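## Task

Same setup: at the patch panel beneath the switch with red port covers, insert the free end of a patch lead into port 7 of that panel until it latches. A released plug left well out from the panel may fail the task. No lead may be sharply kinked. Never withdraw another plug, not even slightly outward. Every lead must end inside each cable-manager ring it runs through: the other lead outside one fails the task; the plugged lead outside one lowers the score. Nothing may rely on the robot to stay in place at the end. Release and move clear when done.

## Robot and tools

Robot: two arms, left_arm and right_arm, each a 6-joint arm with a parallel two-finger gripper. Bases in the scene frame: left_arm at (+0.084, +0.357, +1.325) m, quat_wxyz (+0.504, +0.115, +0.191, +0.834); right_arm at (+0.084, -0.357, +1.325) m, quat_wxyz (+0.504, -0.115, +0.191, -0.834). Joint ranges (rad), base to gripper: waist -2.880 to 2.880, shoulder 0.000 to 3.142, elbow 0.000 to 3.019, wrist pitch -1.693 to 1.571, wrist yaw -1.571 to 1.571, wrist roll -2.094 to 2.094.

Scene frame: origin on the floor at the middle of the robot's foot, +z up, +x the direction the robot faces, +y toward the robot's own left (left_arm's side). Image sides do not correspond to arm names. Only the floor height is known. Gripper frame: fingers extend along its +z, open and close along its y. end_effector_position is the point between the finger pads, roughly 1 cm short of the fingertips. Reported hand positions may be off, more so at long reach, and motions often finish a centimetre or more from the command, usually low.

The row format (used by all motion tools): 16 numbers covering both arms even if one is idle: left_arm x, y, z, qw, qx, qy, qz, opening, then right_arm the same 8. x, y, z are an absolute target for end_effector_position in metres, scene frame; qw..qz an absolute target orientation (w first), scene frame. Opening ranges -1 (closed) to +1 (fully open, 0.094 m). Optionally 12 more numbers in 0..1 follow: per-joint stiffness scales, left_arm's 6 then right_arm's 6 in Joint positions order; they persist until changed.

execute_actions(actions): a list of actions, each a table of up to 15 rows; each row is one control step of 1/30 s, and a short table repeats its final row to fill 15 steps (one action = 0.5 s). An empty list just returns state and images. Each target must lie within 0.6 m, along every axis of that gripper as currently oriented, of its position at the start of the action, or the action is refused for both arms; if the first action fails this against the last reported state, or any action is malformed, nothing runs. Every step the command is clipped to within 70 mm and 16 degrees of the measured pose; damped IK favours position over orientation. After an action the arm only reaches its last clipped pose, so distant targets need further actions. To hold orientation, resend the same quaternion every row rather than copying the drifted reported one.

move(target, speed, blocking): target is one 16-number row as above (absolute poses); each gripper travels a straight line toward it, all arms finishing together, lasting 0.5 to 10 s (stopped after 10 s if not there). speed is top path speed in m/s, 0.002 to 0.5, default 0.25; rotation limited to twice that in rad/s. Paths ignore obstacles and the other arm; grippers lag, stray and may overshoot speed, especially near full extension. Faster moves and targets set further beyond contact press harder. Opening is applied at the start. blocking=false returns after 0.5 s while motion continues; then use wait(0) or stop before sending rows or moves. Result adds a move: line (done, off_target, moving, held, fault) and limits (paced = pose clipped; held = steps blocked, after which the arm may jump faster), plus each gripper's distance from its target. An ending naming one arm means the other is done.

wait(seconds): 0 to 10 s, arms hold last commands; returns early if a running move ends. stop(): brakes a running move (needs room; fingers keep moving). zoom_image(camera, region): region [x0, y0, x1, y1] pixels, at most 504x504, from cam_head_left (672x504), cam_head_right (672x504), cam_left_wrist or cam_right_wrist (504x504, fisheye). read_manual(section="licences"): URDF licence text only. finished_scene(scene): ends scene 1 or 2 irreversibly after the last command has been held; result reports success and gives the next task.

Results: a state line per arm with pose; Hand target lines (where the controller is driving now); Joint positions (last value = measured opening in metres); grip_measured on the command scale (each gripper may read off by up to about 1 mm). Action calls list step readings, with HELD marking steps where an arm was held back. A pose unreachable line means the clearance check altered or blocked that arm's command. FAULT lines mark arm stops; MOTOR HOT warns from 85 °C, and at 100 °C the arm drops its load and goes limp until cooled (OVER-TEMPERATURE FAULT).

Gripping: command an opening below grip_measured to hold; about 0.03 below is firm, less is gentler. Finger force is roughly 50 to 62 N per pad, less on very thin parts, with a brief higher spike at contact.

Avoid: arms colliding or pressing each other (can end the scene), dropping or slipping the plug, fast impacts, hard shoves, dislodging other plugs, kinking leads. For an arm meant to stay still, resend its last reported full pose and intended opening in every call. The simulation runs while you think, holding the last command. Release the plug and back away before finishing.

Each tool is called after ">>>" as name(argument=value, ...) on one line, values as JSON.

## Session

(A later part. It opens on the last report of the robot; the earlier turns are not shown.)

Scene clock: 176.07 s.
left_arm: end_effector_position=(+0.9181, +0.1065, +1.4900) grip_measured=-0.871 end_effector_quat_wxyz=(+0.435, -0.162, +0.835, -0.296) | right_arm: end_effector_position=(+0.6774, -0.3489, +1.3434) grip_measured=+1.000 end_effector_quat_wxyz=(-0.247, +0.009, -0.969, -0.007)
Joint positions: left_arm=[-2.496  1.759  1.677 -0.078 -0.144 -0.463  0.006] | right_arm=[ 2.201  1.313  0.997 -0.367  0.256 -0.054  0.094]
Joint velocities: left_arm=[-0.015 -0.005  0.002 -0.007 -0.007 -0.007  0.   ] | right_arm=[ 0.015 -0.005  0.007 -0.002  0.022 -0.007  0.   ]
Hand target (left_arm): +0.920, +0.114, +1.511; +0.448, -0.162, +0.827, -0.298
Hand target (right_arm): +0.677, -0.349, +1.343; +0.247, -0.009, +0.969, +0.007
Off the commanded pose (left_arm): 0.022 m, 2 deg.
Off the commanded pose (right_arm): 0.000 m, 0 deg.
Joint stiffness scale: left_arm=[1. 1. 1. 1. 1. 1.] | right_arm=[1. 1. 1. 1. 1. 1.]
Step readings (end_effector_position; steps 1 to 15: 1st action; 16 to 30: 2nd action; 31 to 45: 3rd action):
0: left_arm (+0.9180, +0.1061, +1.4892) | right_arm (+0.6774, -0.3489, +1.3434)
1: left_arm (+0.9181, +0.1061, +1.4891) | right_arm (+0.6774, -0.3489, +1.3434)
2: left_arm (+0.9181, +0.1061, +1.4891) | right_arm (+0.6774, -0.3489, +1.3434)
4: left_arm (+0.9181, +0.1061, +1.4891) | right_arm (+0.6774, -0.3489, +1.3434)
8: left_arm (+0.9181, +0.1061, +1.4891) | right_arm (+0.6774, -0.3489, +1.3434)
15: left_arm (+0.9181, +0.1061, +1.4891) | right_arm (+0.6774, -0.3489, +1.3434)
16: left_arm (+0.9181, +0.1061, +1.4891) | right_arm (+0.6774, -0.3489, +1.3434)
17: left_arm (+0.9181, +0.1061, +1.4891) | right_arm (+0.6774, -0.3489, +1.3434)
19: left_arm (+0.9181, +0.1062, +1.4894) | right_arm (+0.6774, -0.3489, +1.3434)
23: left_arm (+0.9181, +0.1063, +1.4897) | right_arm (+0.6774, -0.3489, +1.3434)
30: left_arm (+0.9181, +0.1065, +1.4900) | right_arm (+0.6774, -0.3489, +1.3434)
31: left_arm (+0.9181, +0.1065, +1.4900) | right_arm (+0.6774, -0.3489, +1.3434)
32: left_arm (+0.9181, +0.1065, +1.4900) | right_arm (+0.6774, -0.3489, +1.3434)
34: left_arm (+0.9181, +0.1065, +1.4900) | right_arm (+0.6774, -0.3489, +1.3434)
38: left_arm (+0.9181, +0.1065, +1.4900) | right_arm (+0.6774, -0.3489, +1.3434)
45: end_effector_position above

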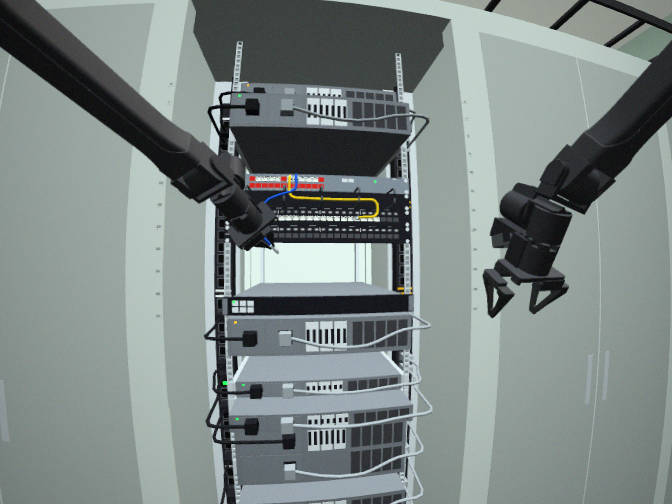

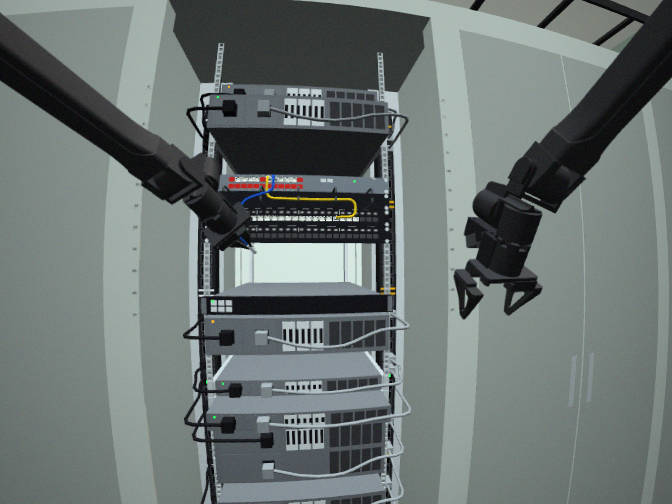

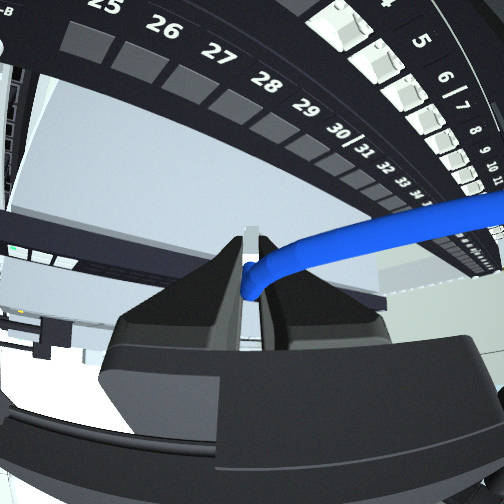

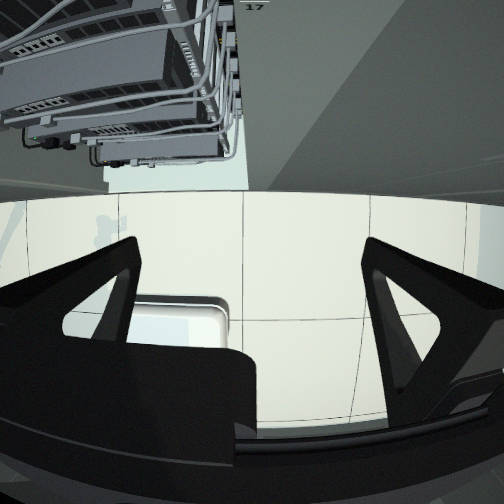

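>>> move(target=[0.89,0.12,1.54,0.5,-0.35,0.68,-0.38,-0.915,0.6774,-0.3489,1.3434,-0.247,0.009,-0.969,-0.007,1], speed=0.15)

>>> move(target=[0.91,0.105,1.58,0.553,-0.553,0.44,-0.44,-0.915,0.6774,-0.3489,1.3434,-0.247,0.009,-0.969,-0.007,1], speed=0.15)

>>> zoom_image(camera="cam_left_wrist", region=[150,150,350,350])

Scene clock: 178.53 s.
left_arm: end_effector_position=(+0.8917, +0.1191, +1.5156) grip_measured=-0.871 end_effector_quat_wxyz=(-0.495, +0.348, -0.706, +0.368) | right_arm: end_effector_position=(+0.6774, -0.3489, +1.3434) grip_measured=+1.000 end_effector_quat_wxyz=(-0.247, +0.009, -0.969, -0.007)
Joint positions: left_arm=[-2.547  1.701  1.46   0.363 -0.327 -0.785  0.006] | right_arm=[ 2.201  1.313  0.997 -0.367  0.256 -0.054  0.094]
Joint velocities: left_arm=[ 0.005 -0.005  0.017  0.007 -0.051  0.007  0.001] | right_arm=[-0.024  0.005  0.002  0.002  0.007  0.007  0.   ]
Hand target (left_arm): +0.890, +0.120, +1.539; +0.504, -0.355, +0.687, -0.384
Hand target (right_arm): +0.677, -0.349, +1.343; +0.247, -0.009, +0.969, +0.007
Off the commanded pose (left_arm): 0.024 m, 3 deg.
Off the commanded pose (right_arm): 0.000 m, 0 deg.
Joint stiffness scale: left_arm=[1. 1. 1. 1. 1. 1.] | right_arm=[1. 1. 1. 1. 1. 1.]
move: off_target (left_arm)

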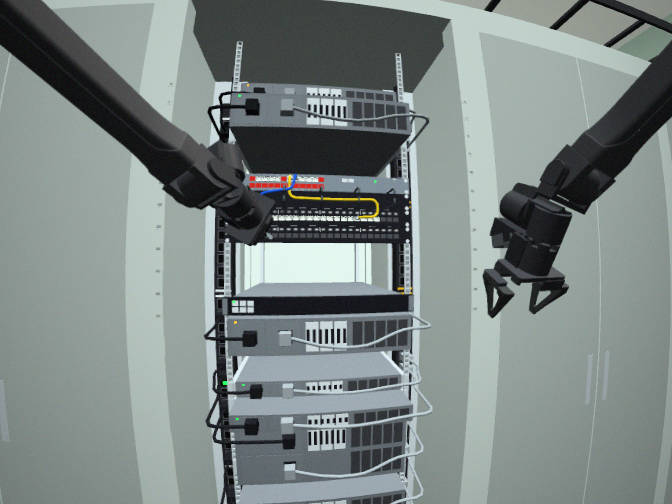

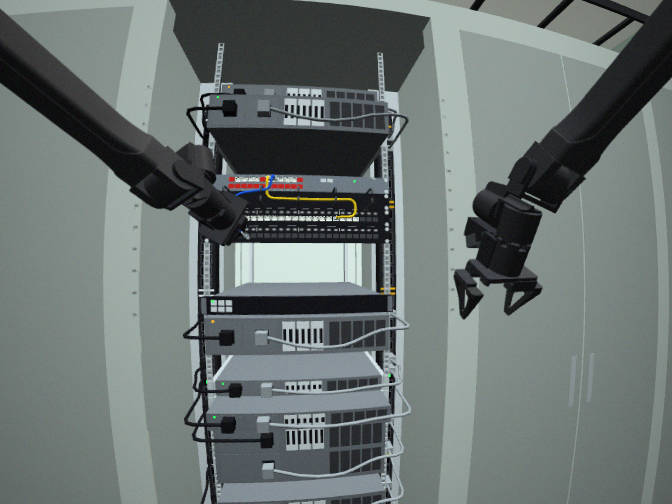

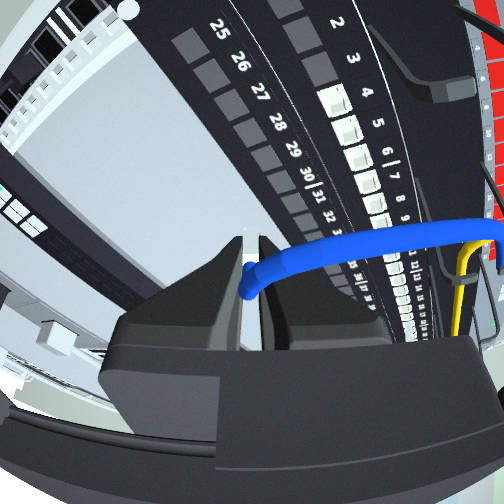

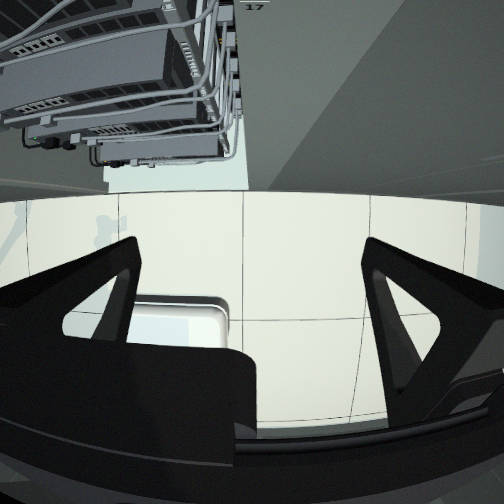

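Scene clock: 181.20 s.
left_arm: end_effector_position=(+0.9040, +0.1155, +1.5521) grip_measured=-0.871 end_effector_quat_wxyz=(-0.549, +0.551, -0.472, +0.414) | right_arm: end_effector_position=(+0.6774, -0.3489, +1.3434) grip_measured=+1.000 end_effector_quat_wxyz=(-0.247, +0.009, -0.969, -0.007)
Joint positions: left_arm=[-2.639  1.859  1.587  0.784 -0.714 -1.033  0.006] | right_arm=[ 2.201  1.313  0.997 -0.367  0.256 -0.054  0.094]
Joint velocities: left_arm=[-0.005  0.005  0.017  0.002 -0.007 -0.051 -0.   ] | right_arm=[-0.005 -0.005 -0.012 -0.007 -0.022 -0.081  0.   ]
Hand target (left_arm): +0.908, +0.106, +1.579; +0.550, -0.555, +0.441, -0.441
Hand target (right_arm): +0.677, -0.349, +1.343; +0.247, -0.009, +0.969, +0.007
Off the commanded pose (left_arm): 0.030 m, 5 deg.
Off the commanded pose (right_arm): 0.000 m, 0 deg.
Joint stiffness scale: left_arm=[1. 1. 1. 1. 1. 1.] | right_arm=[1. 1. 1. 1. 1. 1.]
move: off_target (left_arm)

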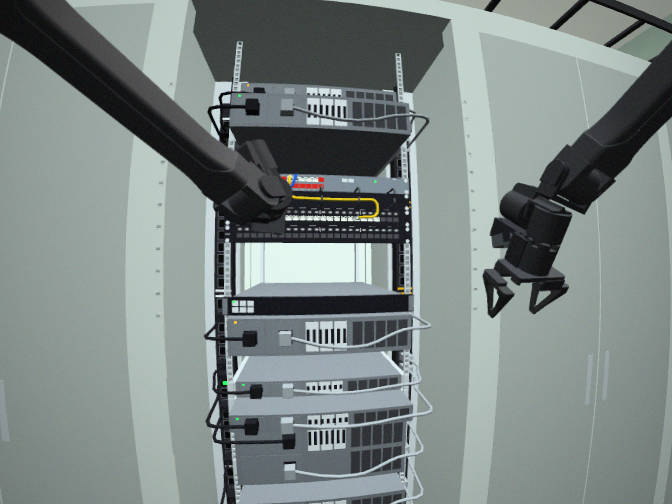

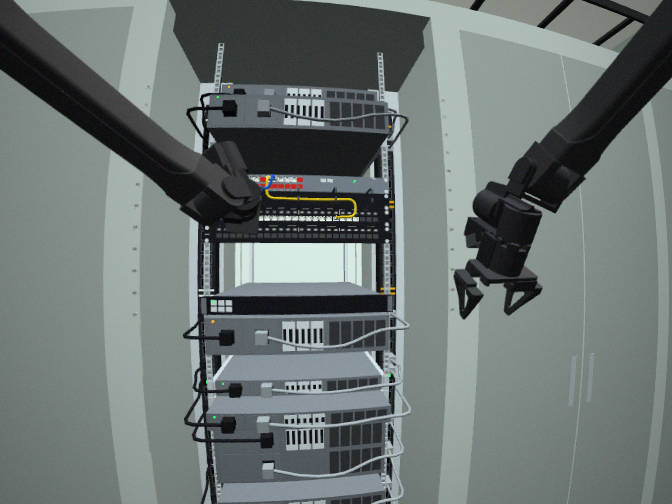

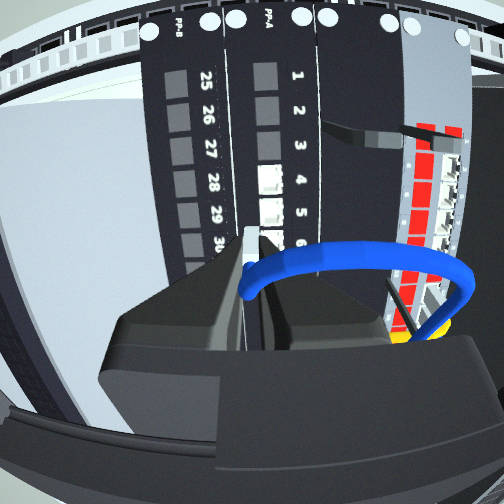

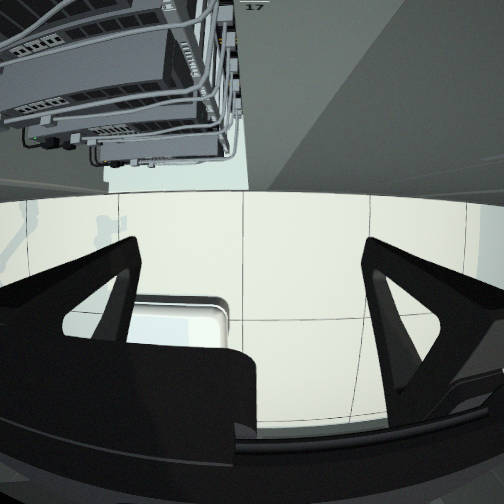

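Region (150, 150, 350, 350) of cam_left_wrist's 504x504 image, scaled by 2.520, with more detail than that image has.

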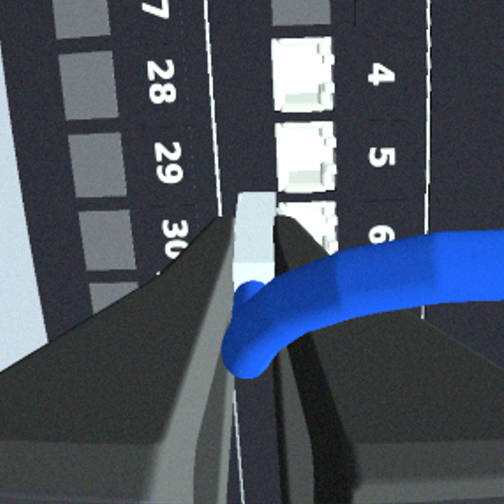

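>>> execute_actions(actions=[[[0.915,0.095,1.583,0.553,-0.553,0.44,-0.44,-0.915,0.6774,-0.3489,1.3434,-0.247,0.009,-0.969,-0.007,1]],[[0.922,0.085,1.584,0.553,-0.553,0.44,-0.44,-0.915,0.6774,-0.3489,1.3434,-0.247,0.009,-0.969,-0.007,1]],[[0.928,0.078,1.584,0.553,-0.553,0.44,-0.44,-0.915,0.6774,-0.3489,1.3434,-0.247,0.009,-0.969,-0.007,1]],[[0.928,0.078,1.584,0.553,-0.553,0.44,-0.44,-0.915,0.6774,-0.3489,1.3434,-0.247,0.009,-0.969,-0.007,1]]])

>>> zoom_image(camera="cam_left_wrist", region=[150,150,350,350])

Scene clock: 183.43 s.
left_arm: end_effector_position=(+0.9244, +0.0962, +1.5575) grip_measured=-0.872 end_effector_quat_wxyz=(-0.554, +0.557, -0.452, +0.422) | right_arm: end_effector_position=(+0.6774, -0.3489, +1.3434) grip_measured=+1.000 end_effector_quat_wxyz=(-0.247, +0.009, -0.969, -0.007)
Joint positions: left_arm=[-2.652  1.939  1.712  0.785 -0.731 -1.03   0.006] | right_arm=[ 2.201  1.313  0.997 -0.367  0.256 -0.054  0.094]
Joint velocities: left_arm=[-0.015  0.015 -0.007 -0.022  0.066 -0.022  0.   ] | right_arm=[-0.015 -0.024 -0.002 -0.002  0.022 -0.037  0.   ]
Hand target (left_arm): +0.926, +0.079, +1.584; +0.553, -0.554, +0.440, -0.440
Hand target (right_arm): +0.677, -0.349, +1.343; +0.247, -0.009, +0.969, +0.007
Off the commanded pose (left_arm): 0.032 m, 2 deg.
Off the commanded pose (right_arm): 0.000 m, 0 deg.
Joint stiffness scale: left_arm=[1. 1. 1. 1. 1. 1.] | right_arm=[1. 1. 1. 1. 1. 1.]
Step readings (end_effector_position; steps 1 to 15: 1st action; 16 to 30: 2nd action; 31 to 45: 3rd action; 46 to 60: 4th action):
0: left_arm (+0.9040, +0.1155, +1.5522) | right_arm (+0.6774, -0.3489, +1.3434)
1: left_arm (+0.9045, +0.1158, +1.5529) | right_arm (+0.6774, -0.3489, +1.3434)
2: left_arm (+0.9061, +0.1153, +1.5538) | right_arm (+0.6774, -0.3489, +1.3434)
4: left_arm (+0.9094, +0.1131, +1.5561) | right_arm (+0.6774, -0.3489, +1.3434)
8: left_arm (+0.9107, +0.1096, +1.5570) | right_arm (+0.6774, -0.3489, +1.3434)
15: left_arm (+0.9105, +0.1081, +1.5550) | right_arm (+0.6774, -0.3489, +1.3434)
16: left_arm (+0.9110, +0.1082, +1.5554) | right_arm (+0.6774, -0.3489, +1.3434)
17: left_arm (+0.9129, +0.1080, +1.5567) | right_arm (+0.6774, -0.3489, +1.3434)
19: left_arm (+0.9167, +0.1060, +1.5593) | right_arm (+0.6774, -0.3489, +1.3434)
23: left_arm (+0.9184, +0.1026, +1.5589) | right_arm (+0.6774, -0.3489, +1.3434)
30: left_arm (+0.9181, +0.1006, +1.5560) | right_arm (+0.6774, -0.3489, +1.3434)
31: left_arm (+0.9184, +0.1006, +1.5564) | right_arm (+0.6774, -0.3489, +1.3434)
32: left_arm (+0.9199, +0.1004, +1.5575) | right_arm (+0.6774, -0.3489, +1.3434)
34: left_arm (+0.9229, +0.0992, +1.5595) | right_arm (+0.6774, -0.3489, +1.3434)
38: left_arm (+0.9244, +0.0971, +1.5594) | right_arm (+0.6774, -0.3489, +1.3434)
45: left_arm (+0.9244, +0.0962, +1.5575) | right_arm (+0.6774, -0.3489, +1.3434)
46: left_arm (+0.9244, +0.0962, +1.5575) | right_arm (+0.6774, -0.3489, +1.3434)
47: left_arm (+0.9244, +0.0962, +1.5575) | right_arm (+0.6774, -0.3489, +1.3434)
49: left_arm (+0.9244, +0.0962, +1.5575) | right_arm (+0.6774, -0.3489, +1.3434)
53: left_arm (+0.9244, +0.0962, +1.5575) | right_arm (+0.6774, -0.3489, +1.3434)
60: end_effector_position above

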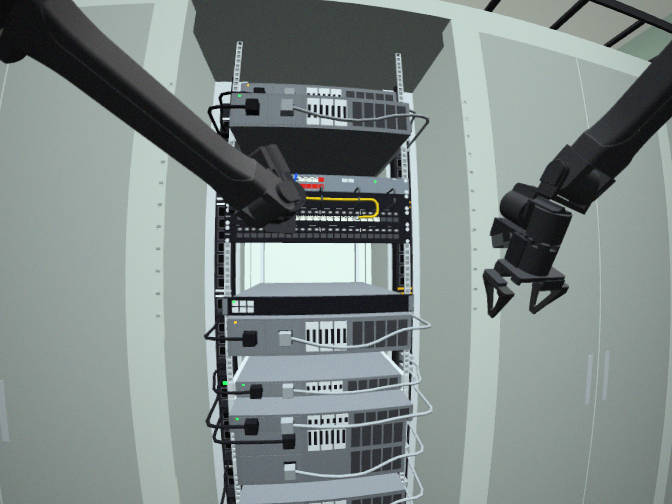

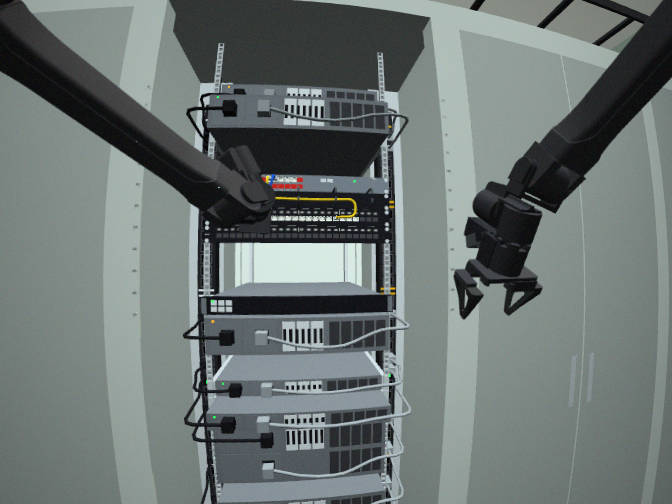

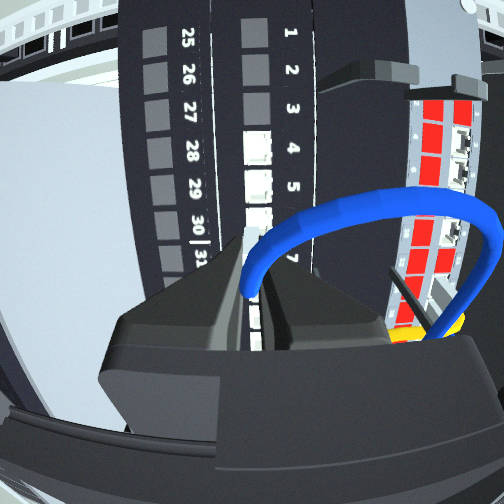

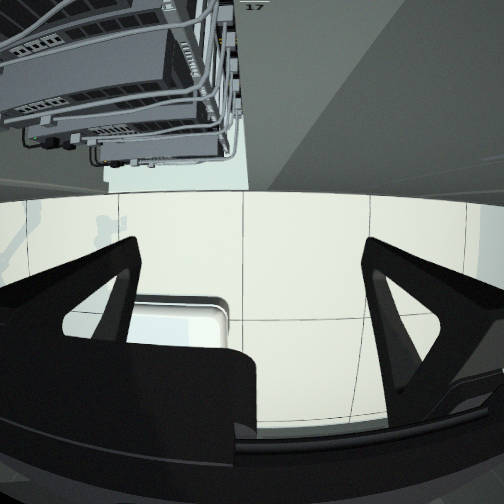

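Region (150, 150, 350, 350) of cam_left_wrist's 504x504 image, scaled by 2.520, with more detail than that image has.

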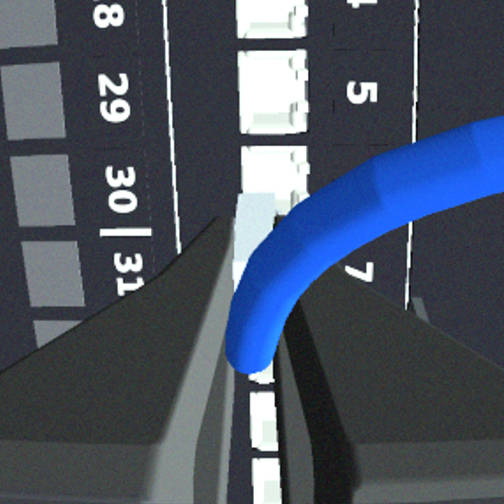

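>>> execute_actions(actions=[[[0.928,0.072,1.586,0.553,-0.553,0.44,-0.44,-0.915,0.6774,-0.3489,1.3434,-0.247,0.009,-0.969,-0.007,1]],[[0.928,0.067,1.587,0.553,-0.553,0.44,-0.44,-0.915,0.6774,-0.3489,1.3434,-0.247,0.009,-0.969,-0.007,1]],[[0.928,0.067,1.587,0.553,-0.553,0.44,-0.44,-0.915,0.6774,-0.3489,1.3434,-0.247,0.009,-0.969,-0.007,1]]])

>>> zoom_image(camera="cam_left_wrist", region=[150,150,350,350])

Scene clock: 185.23 s.
left_arm: end_effector_position=(+0.9245, +0.0855, +1.5601) grip_measured=-0.872 end_effector_quat_wxyz=(-0.554, +0.557, -0.452, +0.423) | right_arm: end_effector_position=(+0.6774, -0.3489, +1.3434) grip_measured=+1.000 end_effector_quat_wxyz=(-0.247, +0.009, -0.969, -0.007)
Joint positions: left_arm=[-2.666  1.956  1.737  0.785 -0.744 -1.02   0.006] | right_arm=[ 2.201  1.313  0.997 -0.367  0.256 -0.054  0.094]
Joint velocities: left_arm=[-0.015 -0.015 -0.002 -0.007  0.007 -0.037  0.   ] | right_arm=[-0.015 -0.005 -0.007 -0.027  0.007  0.007  0.   ]
Hand target (left_arm): +0.926, +0.068, +1.587; +0.553, -0.554, +0.440, -0.440
Hand target (right_arm): +0.677, -0.349, +1.343; +0.247, -0.009, +0.969, +0.007
Off the commanded pose (left_arm): 0.033 m, 2 deg.
Off the commanded pose (right_arm): 0.000 m, 0 deg.
Joint stiffness scale: left_arm=[1. 1. 1. 1. 1. 1.] | right_arm=[1. 1. 1. 1. 1. 1.]
Step readings (end_effector_position; steps 1 to 15: 1st action; 16 to 30: 2nd action; 31 to 45: 3rd action):
0: left_arm (+0.9244, +0.0962, +1.5575) | right_arm (+0.6774, -0.3489, +1.3434)
1: left_arm (+0.9244, +0.0964, +1.5576) | right_arm (+0.6774, -0.3489, +1.3434)
2: left_arm (+0.9246, +0.0960, +1.5580) | right_arm (+0.6774, -0.3489, +1.3434)
4: left_arm (+0.9250, +0.0946, +1.5591) | right_arm (+0.6774, -0.3489, +1.3434)
8: left_arm (+0.9243, +0.0910, +1.5606) | right_arm (+0.6774, -0.3489, +1.3434)
15: left_arm (+0.9238, +0.0889, +1.5602) | right_arm (+0.6774, -0.3489, +1.3434)
16: left_arm (+0.9239, +0.0892, +1.5602) | right_arm (+0.6774, -0.3489, +1.3434)
17: left_arm (+0.9242, +0.0891, +1.5604) | right_arm (+0.6774, -0.3489, +1.3434)
19: left_arm (+0.9248, +0.0882, +1.5607) | right_arm (+0.6774, -0.3489, +1.3434)
23: left_arm (+0.9248, +0.0864, +1.5608) | right_arm (+0.6774, -0.3489, +1.3434)
30: left_arm (+0.9245, +0.0855, +1.5601) | right_arm (+0.6774, -0.3489, +1.3434)
31: left_arm (+0.9245, +0.0855, +1.5601) | right_arm (+0.6774, -0.3489, +1.3434)
32: left_arm (+0.9245, +0.0855, +1.5601) | right_arm (+0.6774, -0.3489, +1.3434)
34: left_arm (+0.9245, +0.0855, +1.5601) | right_arm (+0.6774, -0.3489, +1.3434)
38: left_arm (+0.9245, +0.0855, +1.5601) | right_arm (+0.6774, -0.3489, +1.3434)
45: end_effector_position above

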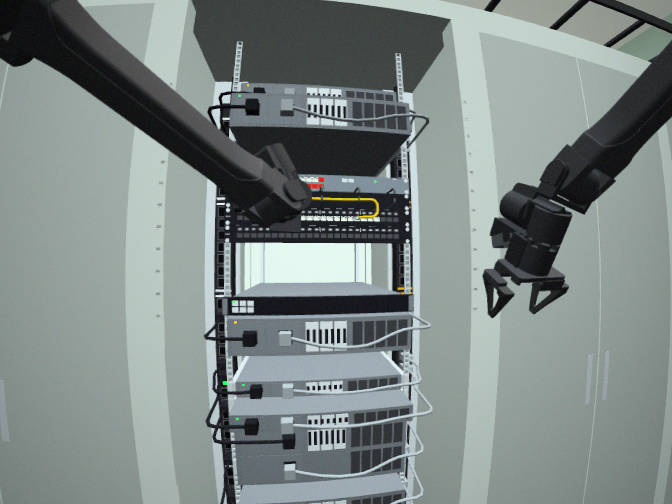

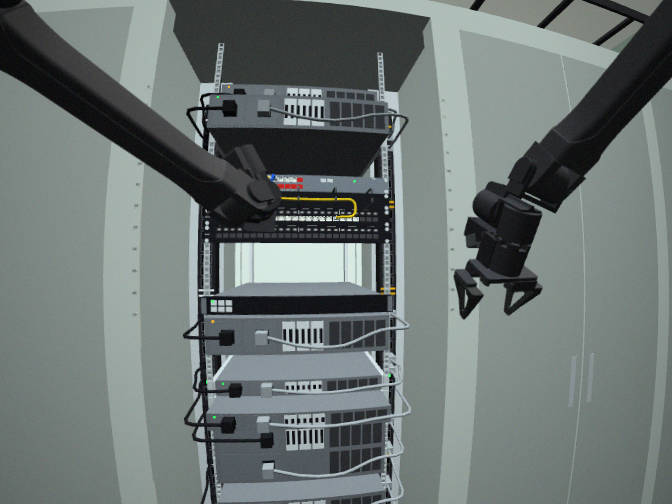

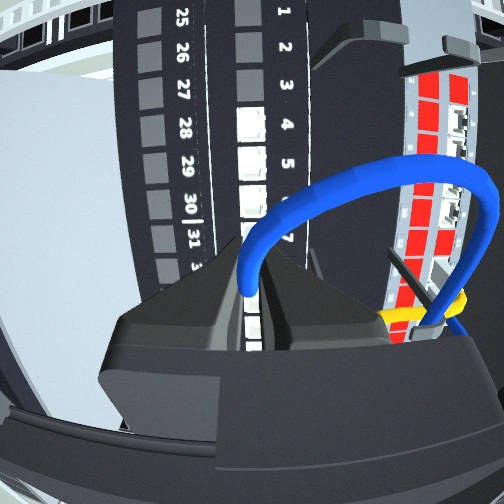

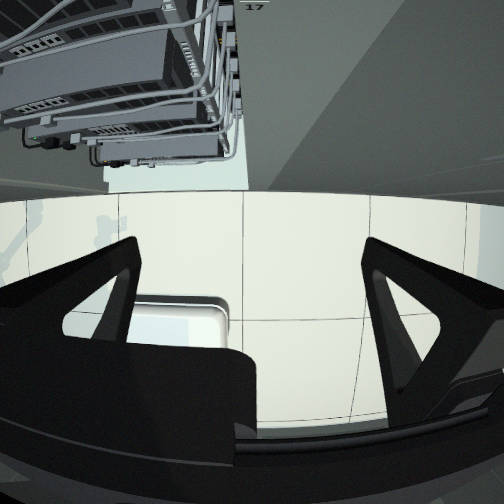

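Region (150, 150, 350, 350) of cam_left_wrist's 504x504 image, scaled by 2.520, with more detail than that image has.

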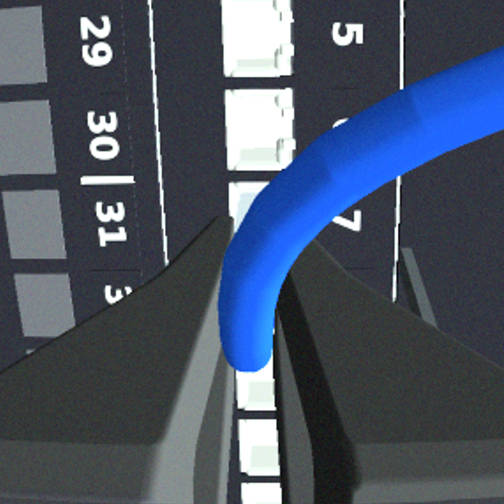

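>>> execute_actions(actions=[[[0.933,0.066,1.587,0.553,-0.553,0.44,-0.44,-0.915,0.6774,-0.3489,1.3434,-0.247,0.009,-0.969,-0.007,1]],[[0.938,0.065,1.587,0.553,-0.553,0.44,-0.44,-0.915,0.6774,-0.3489,1.3434,-0.247,0.009,-0.969,-0.007,1]],[[0.944,0.064,1.587,0.553,-0.553,0.44,-0.44,-0.915,0.6774,-0.3489,1.3434,-0.247,0.009,-0.969,-0.007,1]],[[0.950,0.063,1.587,0.553,-0.553,0.44,-0.44,-0.915,0.6774,-0.3489,1.3434,-0.247,0.009,-0.969,-0.007,1]]])

>>> zoom_image(camera="cam_left_wrist", region=[150,150,350,350])

Scene clock: 187.53 s.
left_arm: end_effector_position=(+0.9287, +0.0817, +1.5623) grip_measured=-0.871 end_effector_quat_wxyz=(-0.554, +0.566, -0.446, +0.417) | right_arm: end_effector_position=(+0.6774, -0.3489, +1.3434) grip_measured=+1.000 end_effector_quat_wxyz=(-0.247, +0.009, -0.969, -0.007)
Joint positions: left_arm=[-2.673  1.975  1.777  0.772 -0.772 -1.02   0.006] | right_arm=[ 2.201  1.313  0.997 -0.367  0.256 -0.054  0.094]
Joint velocities: left_arm=[-0.015 -0.005 -0.002 -0.002 -0.051  0.037 -0.   ] | right_arm=[-0.005  0.005 -0.002 -0.002 -0.051 -0.022  0.   ]
Hand target (left_arm): +0.944, +0.066, +1.587; +0.553, -0.553, +0.440, -0.440
Hand target (right_arm): +0.677, -0.349, +1.343; +0.247, -0.009, +0.969, +0.007
Off the commanded pose (left_arm): 0.038 m, 3 deg.
Off the commanded pose (right_arm): 0.000 m, 0 deg.
Joint stiffness scale: left_arm=[1. 1. 1. 1. 1. 1.] | right_arm=[1. 1. 1. 1. 1. 1.]
Step readings (end_effector_position; steps 1 to 15: 1st action; 16 to 30: 2nd action; 31 to 45: 3rd action; 46 to 60: 4th action):
0: left_arm (+0.9245, +0.0855, +1.5601) | right_arm (+0.6774, -0.3489, +1.3434)
1: left_arm (+0.9248, +0.0855, +1.5603) | right_arm (+0.6774, -0.3489, +1.3434)
2: left_arm (+0.9257, +0.0853, +1.5611) | right_arm (+0.6774, -0.3489, +1.3434)
4: left_arm (+0.9275, +0.0848, +1.5626) | right_arm (+0.6774, -0.3489, +1.3434)
8: left_arm (+0.9280, +0.0841, +1.5626) | right_arm (+0.6774, -0.3489, +1.3434)
15: left_arm (+0.9280, +0.0837, +1.5617) | right_arm (+0.6774, -0.3489, +1.3434)
16: left_arm (+0.9284, +0.0837, +1.5621) | right_arm (+0.6774, -0.3489, +1.3434)
17: left_arm (+0.9284, +0.0835, +1.5622) | right_arm (+0.6774, -0.3489, +1.3434)
19: left_arm (+0.9284, +0.0830, +1.5620) | right_arm (+0.6774, -0.3489, +1.3434)
23: left_arm (+0.9284, +0.0828, +1.5619) | right_arm (+0.6774, -0.3489, +1.3434)
30: left_arm (+0.9284, +0.0828, +1.5619) | right_arm (+0.6774, -0.3489, +1.3434)
31: left_arm (+0.9287, +0.0828, +1.5619) | right_arm (+0.6774, -0.3489, +1.3434)
32: left_arm (+0.9286, +0.0824, +1.5620) | right_arm (+0.6774, -0.3489, +1.3434)
34: left_arm (+0.9286, +0.0822, +1.5623) | right_arm (+0.6774, -0.3489, +1.3434)
38: left_arm (+0.9286, +0.0821, +1.5619) | right_arm (+0.6774, -0.3489, +1.3434)
45: left_arm (+0.9286, +0.0821, +1.5619) | right_arm (+0.6774, -0.3489, +1.3434)
46: left_arm (+0.9289, +0.0823, +1.5622) | right_arm (+0.6774, -0.3489, +1.3434)
47: left_arm (+0.9288, +0.0819, +1.5623) | right_arm (+0.6774, -0.3489, +1.3434)
49: left_arm (+0.9287, +0.0817, +1.5624) | right_arm (+0.6774, -0.3489, +1.3434)
53: left_arm (+0.9287, +0.0817, +1.5623) | right_arm (+0.6774, -0.3489, +1.3434)
60: end_effector_position above

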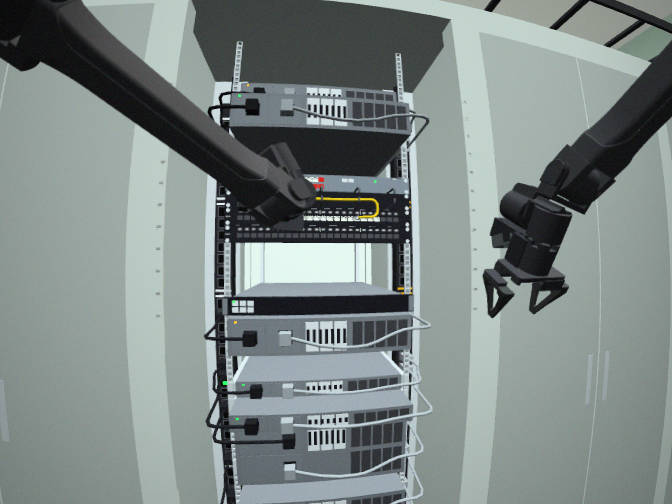

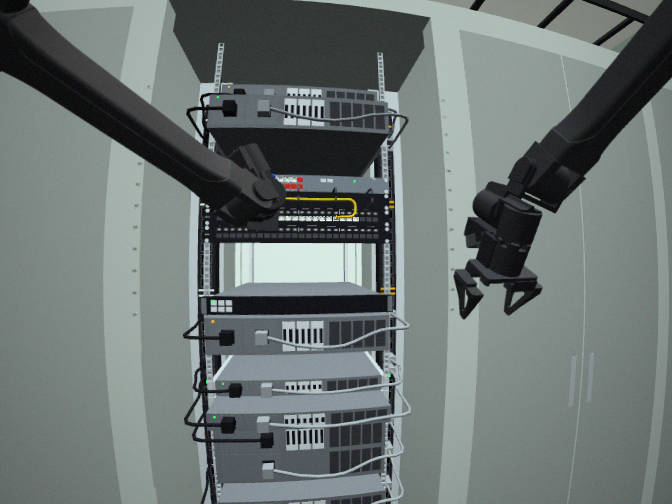

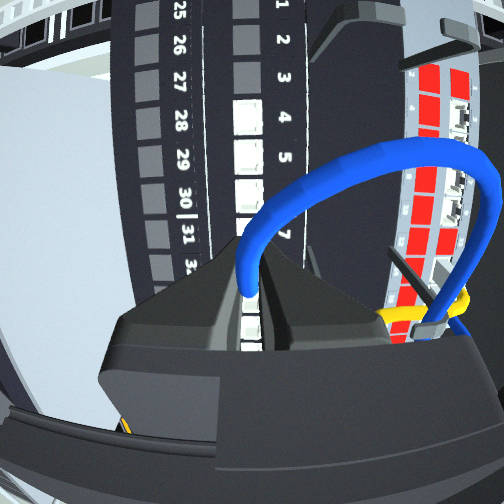

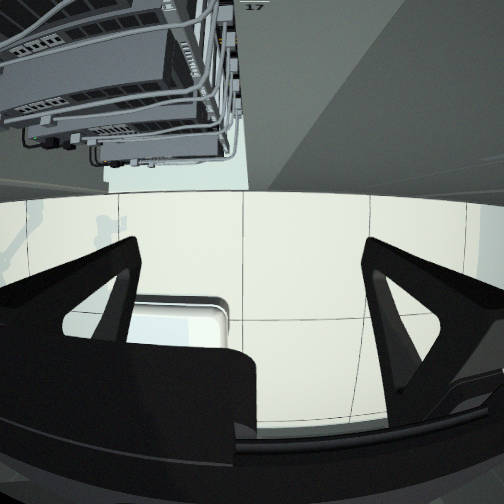

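Region (150, 150, 350, 350) of cam_left_wrist's 504x504 image, scaled by 2.520, with more detail than that image has.

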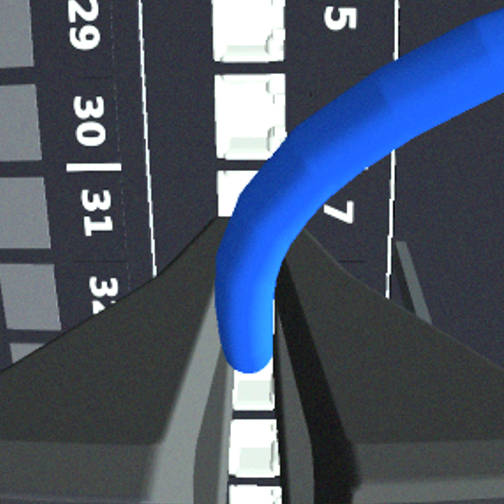

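>>> execute_actions(actions=[[[0.936,0.066,1.587,0.553,-0.553,0.44,-0.44,-0.915,0.6774,-0.3489,1.3434,-0.247,0.009,-0.969,-0.007,1]],[[0.940,0.075,1.581,0.553,-0.553,0.44,-0.44,-0.915,0.6774,-0.3489,1.3434,-0.247,0.009,-0.969,-0.007,1]],[[0.9425,0.0795,1.578,0.553,-0.553,0.44,-0.44,-0.915,0.6774,-0.3489,1.3434,-0.247,0.009,-0.969,-0.007,1]],[[0.944,0.083,1.5755,0.553,-0.553,0.44,-0.44,-0.915,0.6774,-0.3489,1.3434,-0.247,0.009,-0.969,-0.007,1]]])

>>> zoom_image(camera="cam_left_wrist", region=[150,150,350,350])

Scene clock: 189.97 s.
left_arm: end_effector_position=(+0.9287, +0.0811, +1.5626) grip_measured=-0.871 end_effector_quat_wxyz=(-0.552, +0.568, -0.443, +0.421) | right_arm: end_effector_position=(+0.6774, -0.3489, +1.3434) grip_measured=+1.000 end_effector_quat_wxyz=(-0.247, +0.009, -0.969, -0.007)
Joint positions: left_arm=[-2.674  1.975  1.777  0.772 -0.77  -1.031  0.006] | right_arm=[ 2.201  1.313  0.997 -0.367  0.256 -0.054  0.094]
Joint velocities: left_arm=[ 0.005 -0.015 -0.027 -0.007 -0.022  0.022 -0.   ] | right_arm=[-0.005 -0.005  0.017 -0.017 -0.051 -0.022  0.   ]
Hand target (left_arm): +0.942, +0.084, +1.575; +0.554, -0.553, +0.440, -0.440
Hand target (right_arm): +0.677, -0.349, +1.343; +0.247, -0.009, +0.969, +0.007
Off the commanded pose (left_arm): 0.020 m, 3 deg.
Off the commanded pose (right_arm): 0.000 m, 0 deg.
Joint stiffness scale: left_arm=[1. 1. 1. 1. 1. 1.] | right_arm=[1. 1. 1. 1. 1. 1.]
Step readings (end_effector_position; steps 1 to 15: 1st action; 16 to 30: 2nd action; 31 to 45: 3rd action; 46 to 60: 4th action):
0: left_arm (+0.9287, +0.0817, +1.5623) | right_arm (+0.6774, -0.3489, +1.3434)
1: left_arm (+0.9286, +0.0816, +1.5623) | right_arm (+0.6774, -0.3489, +1.3434)
2: left_arm (+0.9286, +0.0816, +1.5623) | right_arm (+0.6774, -0.3489, +1.3434)
4: left_arm (+0.9286, +0.0816, +1.5623) | right_arm (+0.6774, -0.3489, +1.3434)
8: left_arm (+0.9286, +0.0816, +1.5623) | right_arm (+0.6774, -0.3489, +1.3434)
15: left_arm (+0.9286, +0.0816, +1.5623) | right_arm (+0.6774, -0.3489, +1.3434)
16: left_arm (+0.9286, +0.0814, +1.5624) | right_arm (+0.6774, -0.3489, +1.3434)
17: left_arm (+0.9286, +0.0814, +1.5624) | right_arm (+0.6774, -0.3489, +1.3434)
19: left_arm (+0.9286, +0.0814, +1.5624) | right_arm (+0.6774, -0.3489, +1.3434)
23: left_arm (+0.9286, +0.0814, +1.5624) | right_arm (+0.6774, -0.3489, +1.3434)
30: left_arm (+0.9286, +0.0814, +1.5624) | right_arm (+0.6774, -0.3489, +1.3434)
31: left_arm (+0.9287, +0.0812, +1.5625) | right_arm (+0.6774, -0.3489, +1.3434)
32: left_arm (+0.9287, +0.0812, +1.5625) | right_arm (+0.6774, -0.3489, +1.3434)
34: left_arm (+0.9287, +0.0812, +1.5625) | right_arm (+0.6774, -0.3489, +1.3434)
38: left_arm (+0.9287, +0.0812, +1.5625) | right_arm (+0.6774, -0.3489, +1.3434)
45: left_arm (+0.9287, +0.0812, +1.5625) | right_arm (+0.6774, -0.3489, +1.3434)
46: left_arm (+0.9287, +0.0811, +1.5626) | right_arm (+0.6774, -0.3489, +1.3434)
47: left_arm (+0.9287, +0.0811, +1.5626) | right_arm (+0.6774, -0.3489, +1.3434)
49: left_arm (+0.9287, +0.0811, +1.5626) | right_arm (+0.6774, -0.3489, +1.3434)
53: left_arm (+0.9287, +0.0811, +1.5626) | right_arm (+0.6774, -0.3489, +1.3434)
60: end_effector_position above

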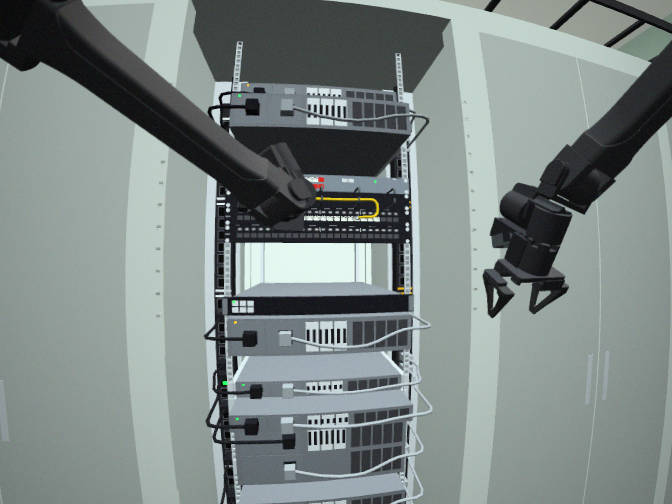

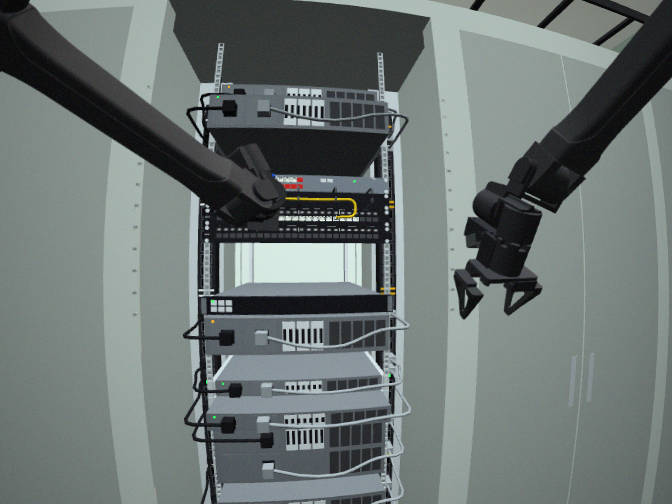

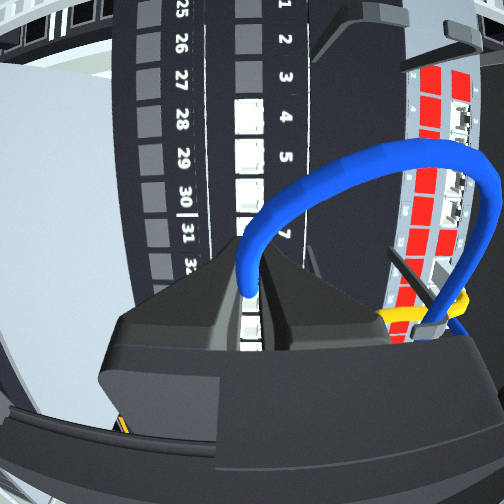

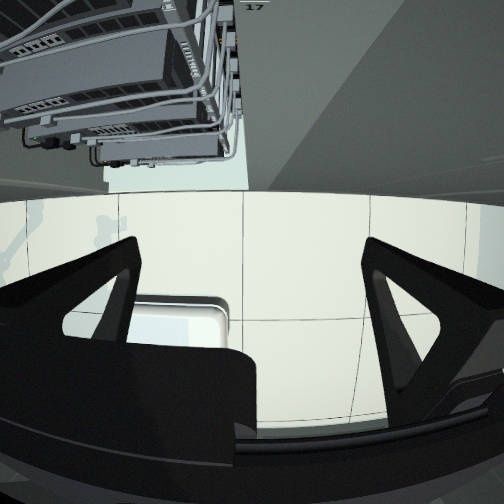

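Region (150, 150, 350, 350) of cam_left_wrist's 504x504 image, scaled by 2.520, with more detail than that image has.

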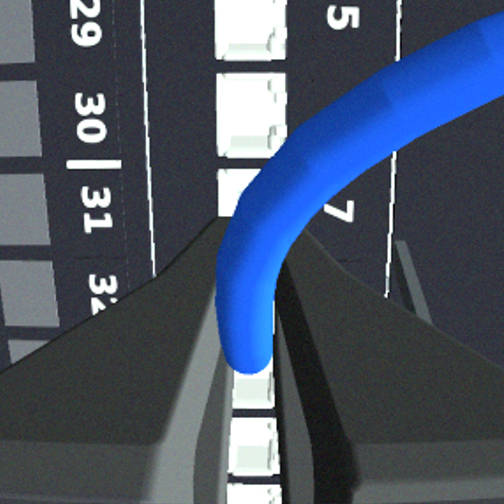

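>>> execute_actions(actions=[[[0.9455,0.086,1.5735,0.553,-0.553,0.44,-0.44,-0.915,0.6774,-0.3489,1.3434,-0.247,0.009,-0.969,-0.007,1]],[[0.947,0.089,1.5715,0.553,-0.553,0.44,-0.44,-0.915,0.6774,-0.3489,1.3434,-0.247,0.009,-0.969,-0.007,1]],[[0.9485,0.092,1.5695,0.553,-0.553,0.44,-0.44,-0.915,0.6774,-0.3489,1.3434,-0.247,0.009,-0.969,-0.007,1]]])

>>> zoom_image(camera="cam_left_wrist", region=[150,150,350,350])

Scene clock: 191.70 s.
left_arm: end_effector_position=(+0.9288, +0.0810, +1.5618) grip_measured=-0.872 end_effector_quat_wxyz=(-0.549, +0.566, -0.443, +0.427) | right_arm: end_effector_position=(+0.6774, -0.3489, +1.3434) grip_measured=+1.000 end_effector_quat_wxyz=(-0.247, +0.009, -0.969, -0.007)
Joint positions: left_arm=[-2.671  1.972  1.77   0.772 -0.756 -1.044  0.006] | right_arm=[ 2.201  1.313  0.997 -0.367  0.256 -0.054  0.094]
Joint velocities: left_arm=[-0.015 -0.005 -0.012 -0.002  0.007  0.007 -0.   ] | right_arm=[-0.005  0.005 -0.002 -0.002  0.007 -0.022  0.   ]
Hand target (left_arm): +0.946, +0.093, +1.569; +0.554, -0.553, +0.440, -0.440
Hand target (right_arm): +0.677, -0.349, +1.343; +0.247, -0.009, +0.969, +0.007
Off the commanded pose (left_arm): 0.024 m, 2 deg.
Off the commanded pose (right_arm): 0.000 m, 0 deg.
Joint stiffness scale: left_arm=[1. 1. 1. 1. 1. 1.] | right_arm=[1. 1. 1. 1. 1. 1.]
Step readings (end_effector_position; steps 1 to 15: 1st action; 16 to 30: 2nd action; 31 to 45: 3rd action):
0: left_arm (+0.9287, +0.0811, +1.5626) | right_arm (+0.6774, -0.3489, +1.3434)
1: left_arm (+0.9287, +0.0809, +1.5625) | right_arm (+0.6774, -0.3489, +1.3434)
2: left_arm (+0.9286, +0.0806, +1.5622) | right_arm (+0.6774, -0.3489, +1.3434)
4: left_arm (+0.9286, +0.0806, +1.5622) | right_arm (+0.6774, -0.3489, +1.3434)
8: left_arm (+0.9286, +0.0806, +1.5622) | right_arm (+0.6774, -0.3489, +1.3434)
15: left_arm (+0.9286, +0.0806, +1.5622) | right_arm (+0.6774, -0.3489, +1.3434)
16: left_arm (+0.9287, +0.0807, +1.5620) | right_arm (+0.6774, -0.3489, +1.3434)
17: left_arm (+0.9287, +0.0807, +1.5620) | right_arm (+0.6774, -0.3489, +1.3434)
19: left_arm (+0.9287, +0.0808, +1.5621) | right_arm (+0.6774, -0.3489, +1.3434)
23: left_arm (+0.9287, +0.0808, +1.5621) | right_arm (+0.6774, -0.3489, +1.3434)
30: left_arm (+0.9287, +0.0808, +1.5621) | right_arm (+0.6774, -0.3489, +1.3434)
31: left_arm (+0.9287, +0.0808, +1.5617) | right_arm (+0.6774, -0.3489, +1.3434)
32: left_arm (+0.9287, +0.0809, +1.5617) | right_arm (+0.6774, -0.3489, +1.3434)
34: left_arm (+0.9288, +0.0811, +1.5619) | right_arm (+0.6774, -0.3489, +1.3434)
38: left_arm (+0.9288, +0.0810, +1.5618) | right_arm (+0.6774, -0.3489, +1.3434)
45: end_effector_position above

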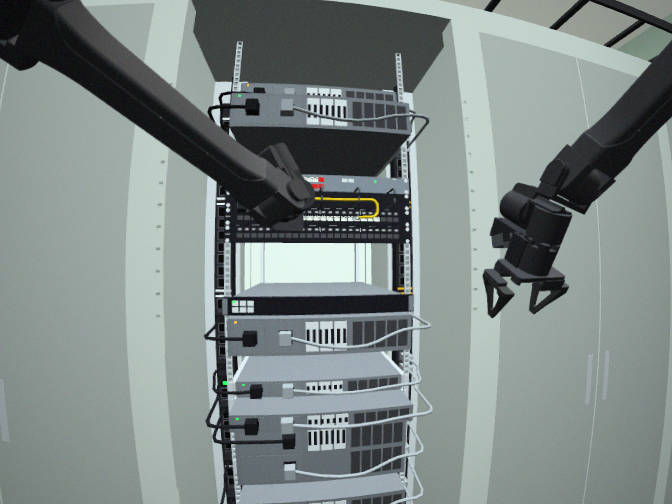

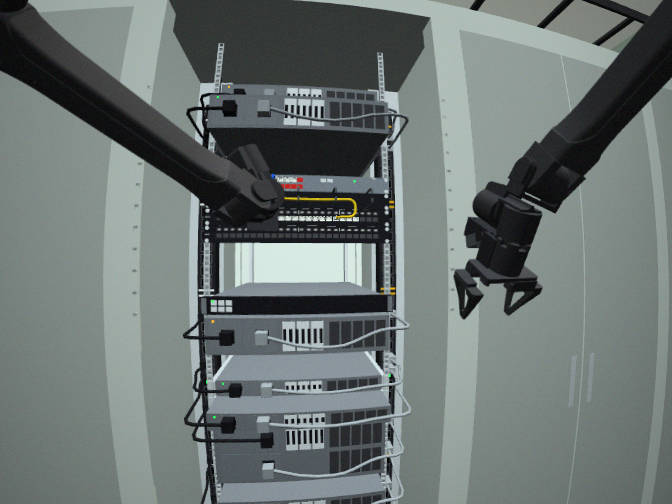

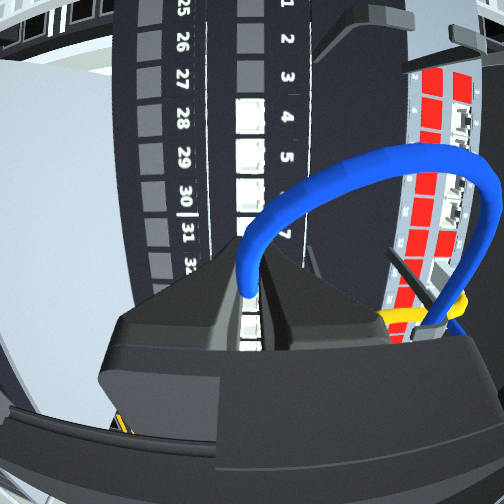

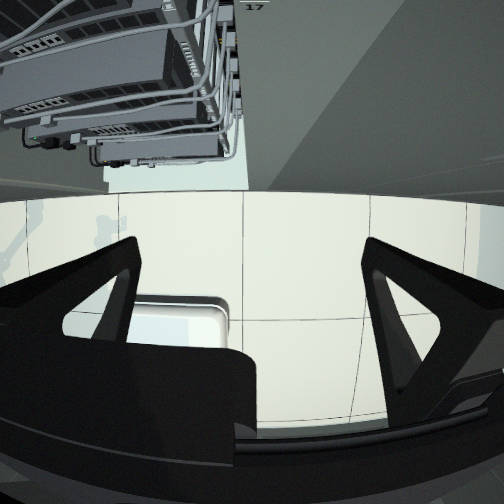

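Region (150, 150, 350, 350) of cam_left_wrist's 504x504 image, scaled by 2.520, with more detail than that image has.

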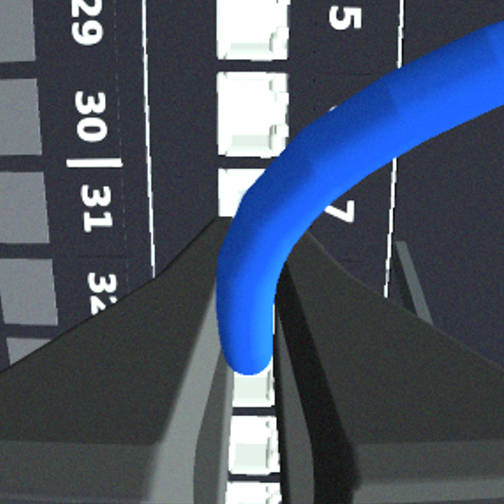

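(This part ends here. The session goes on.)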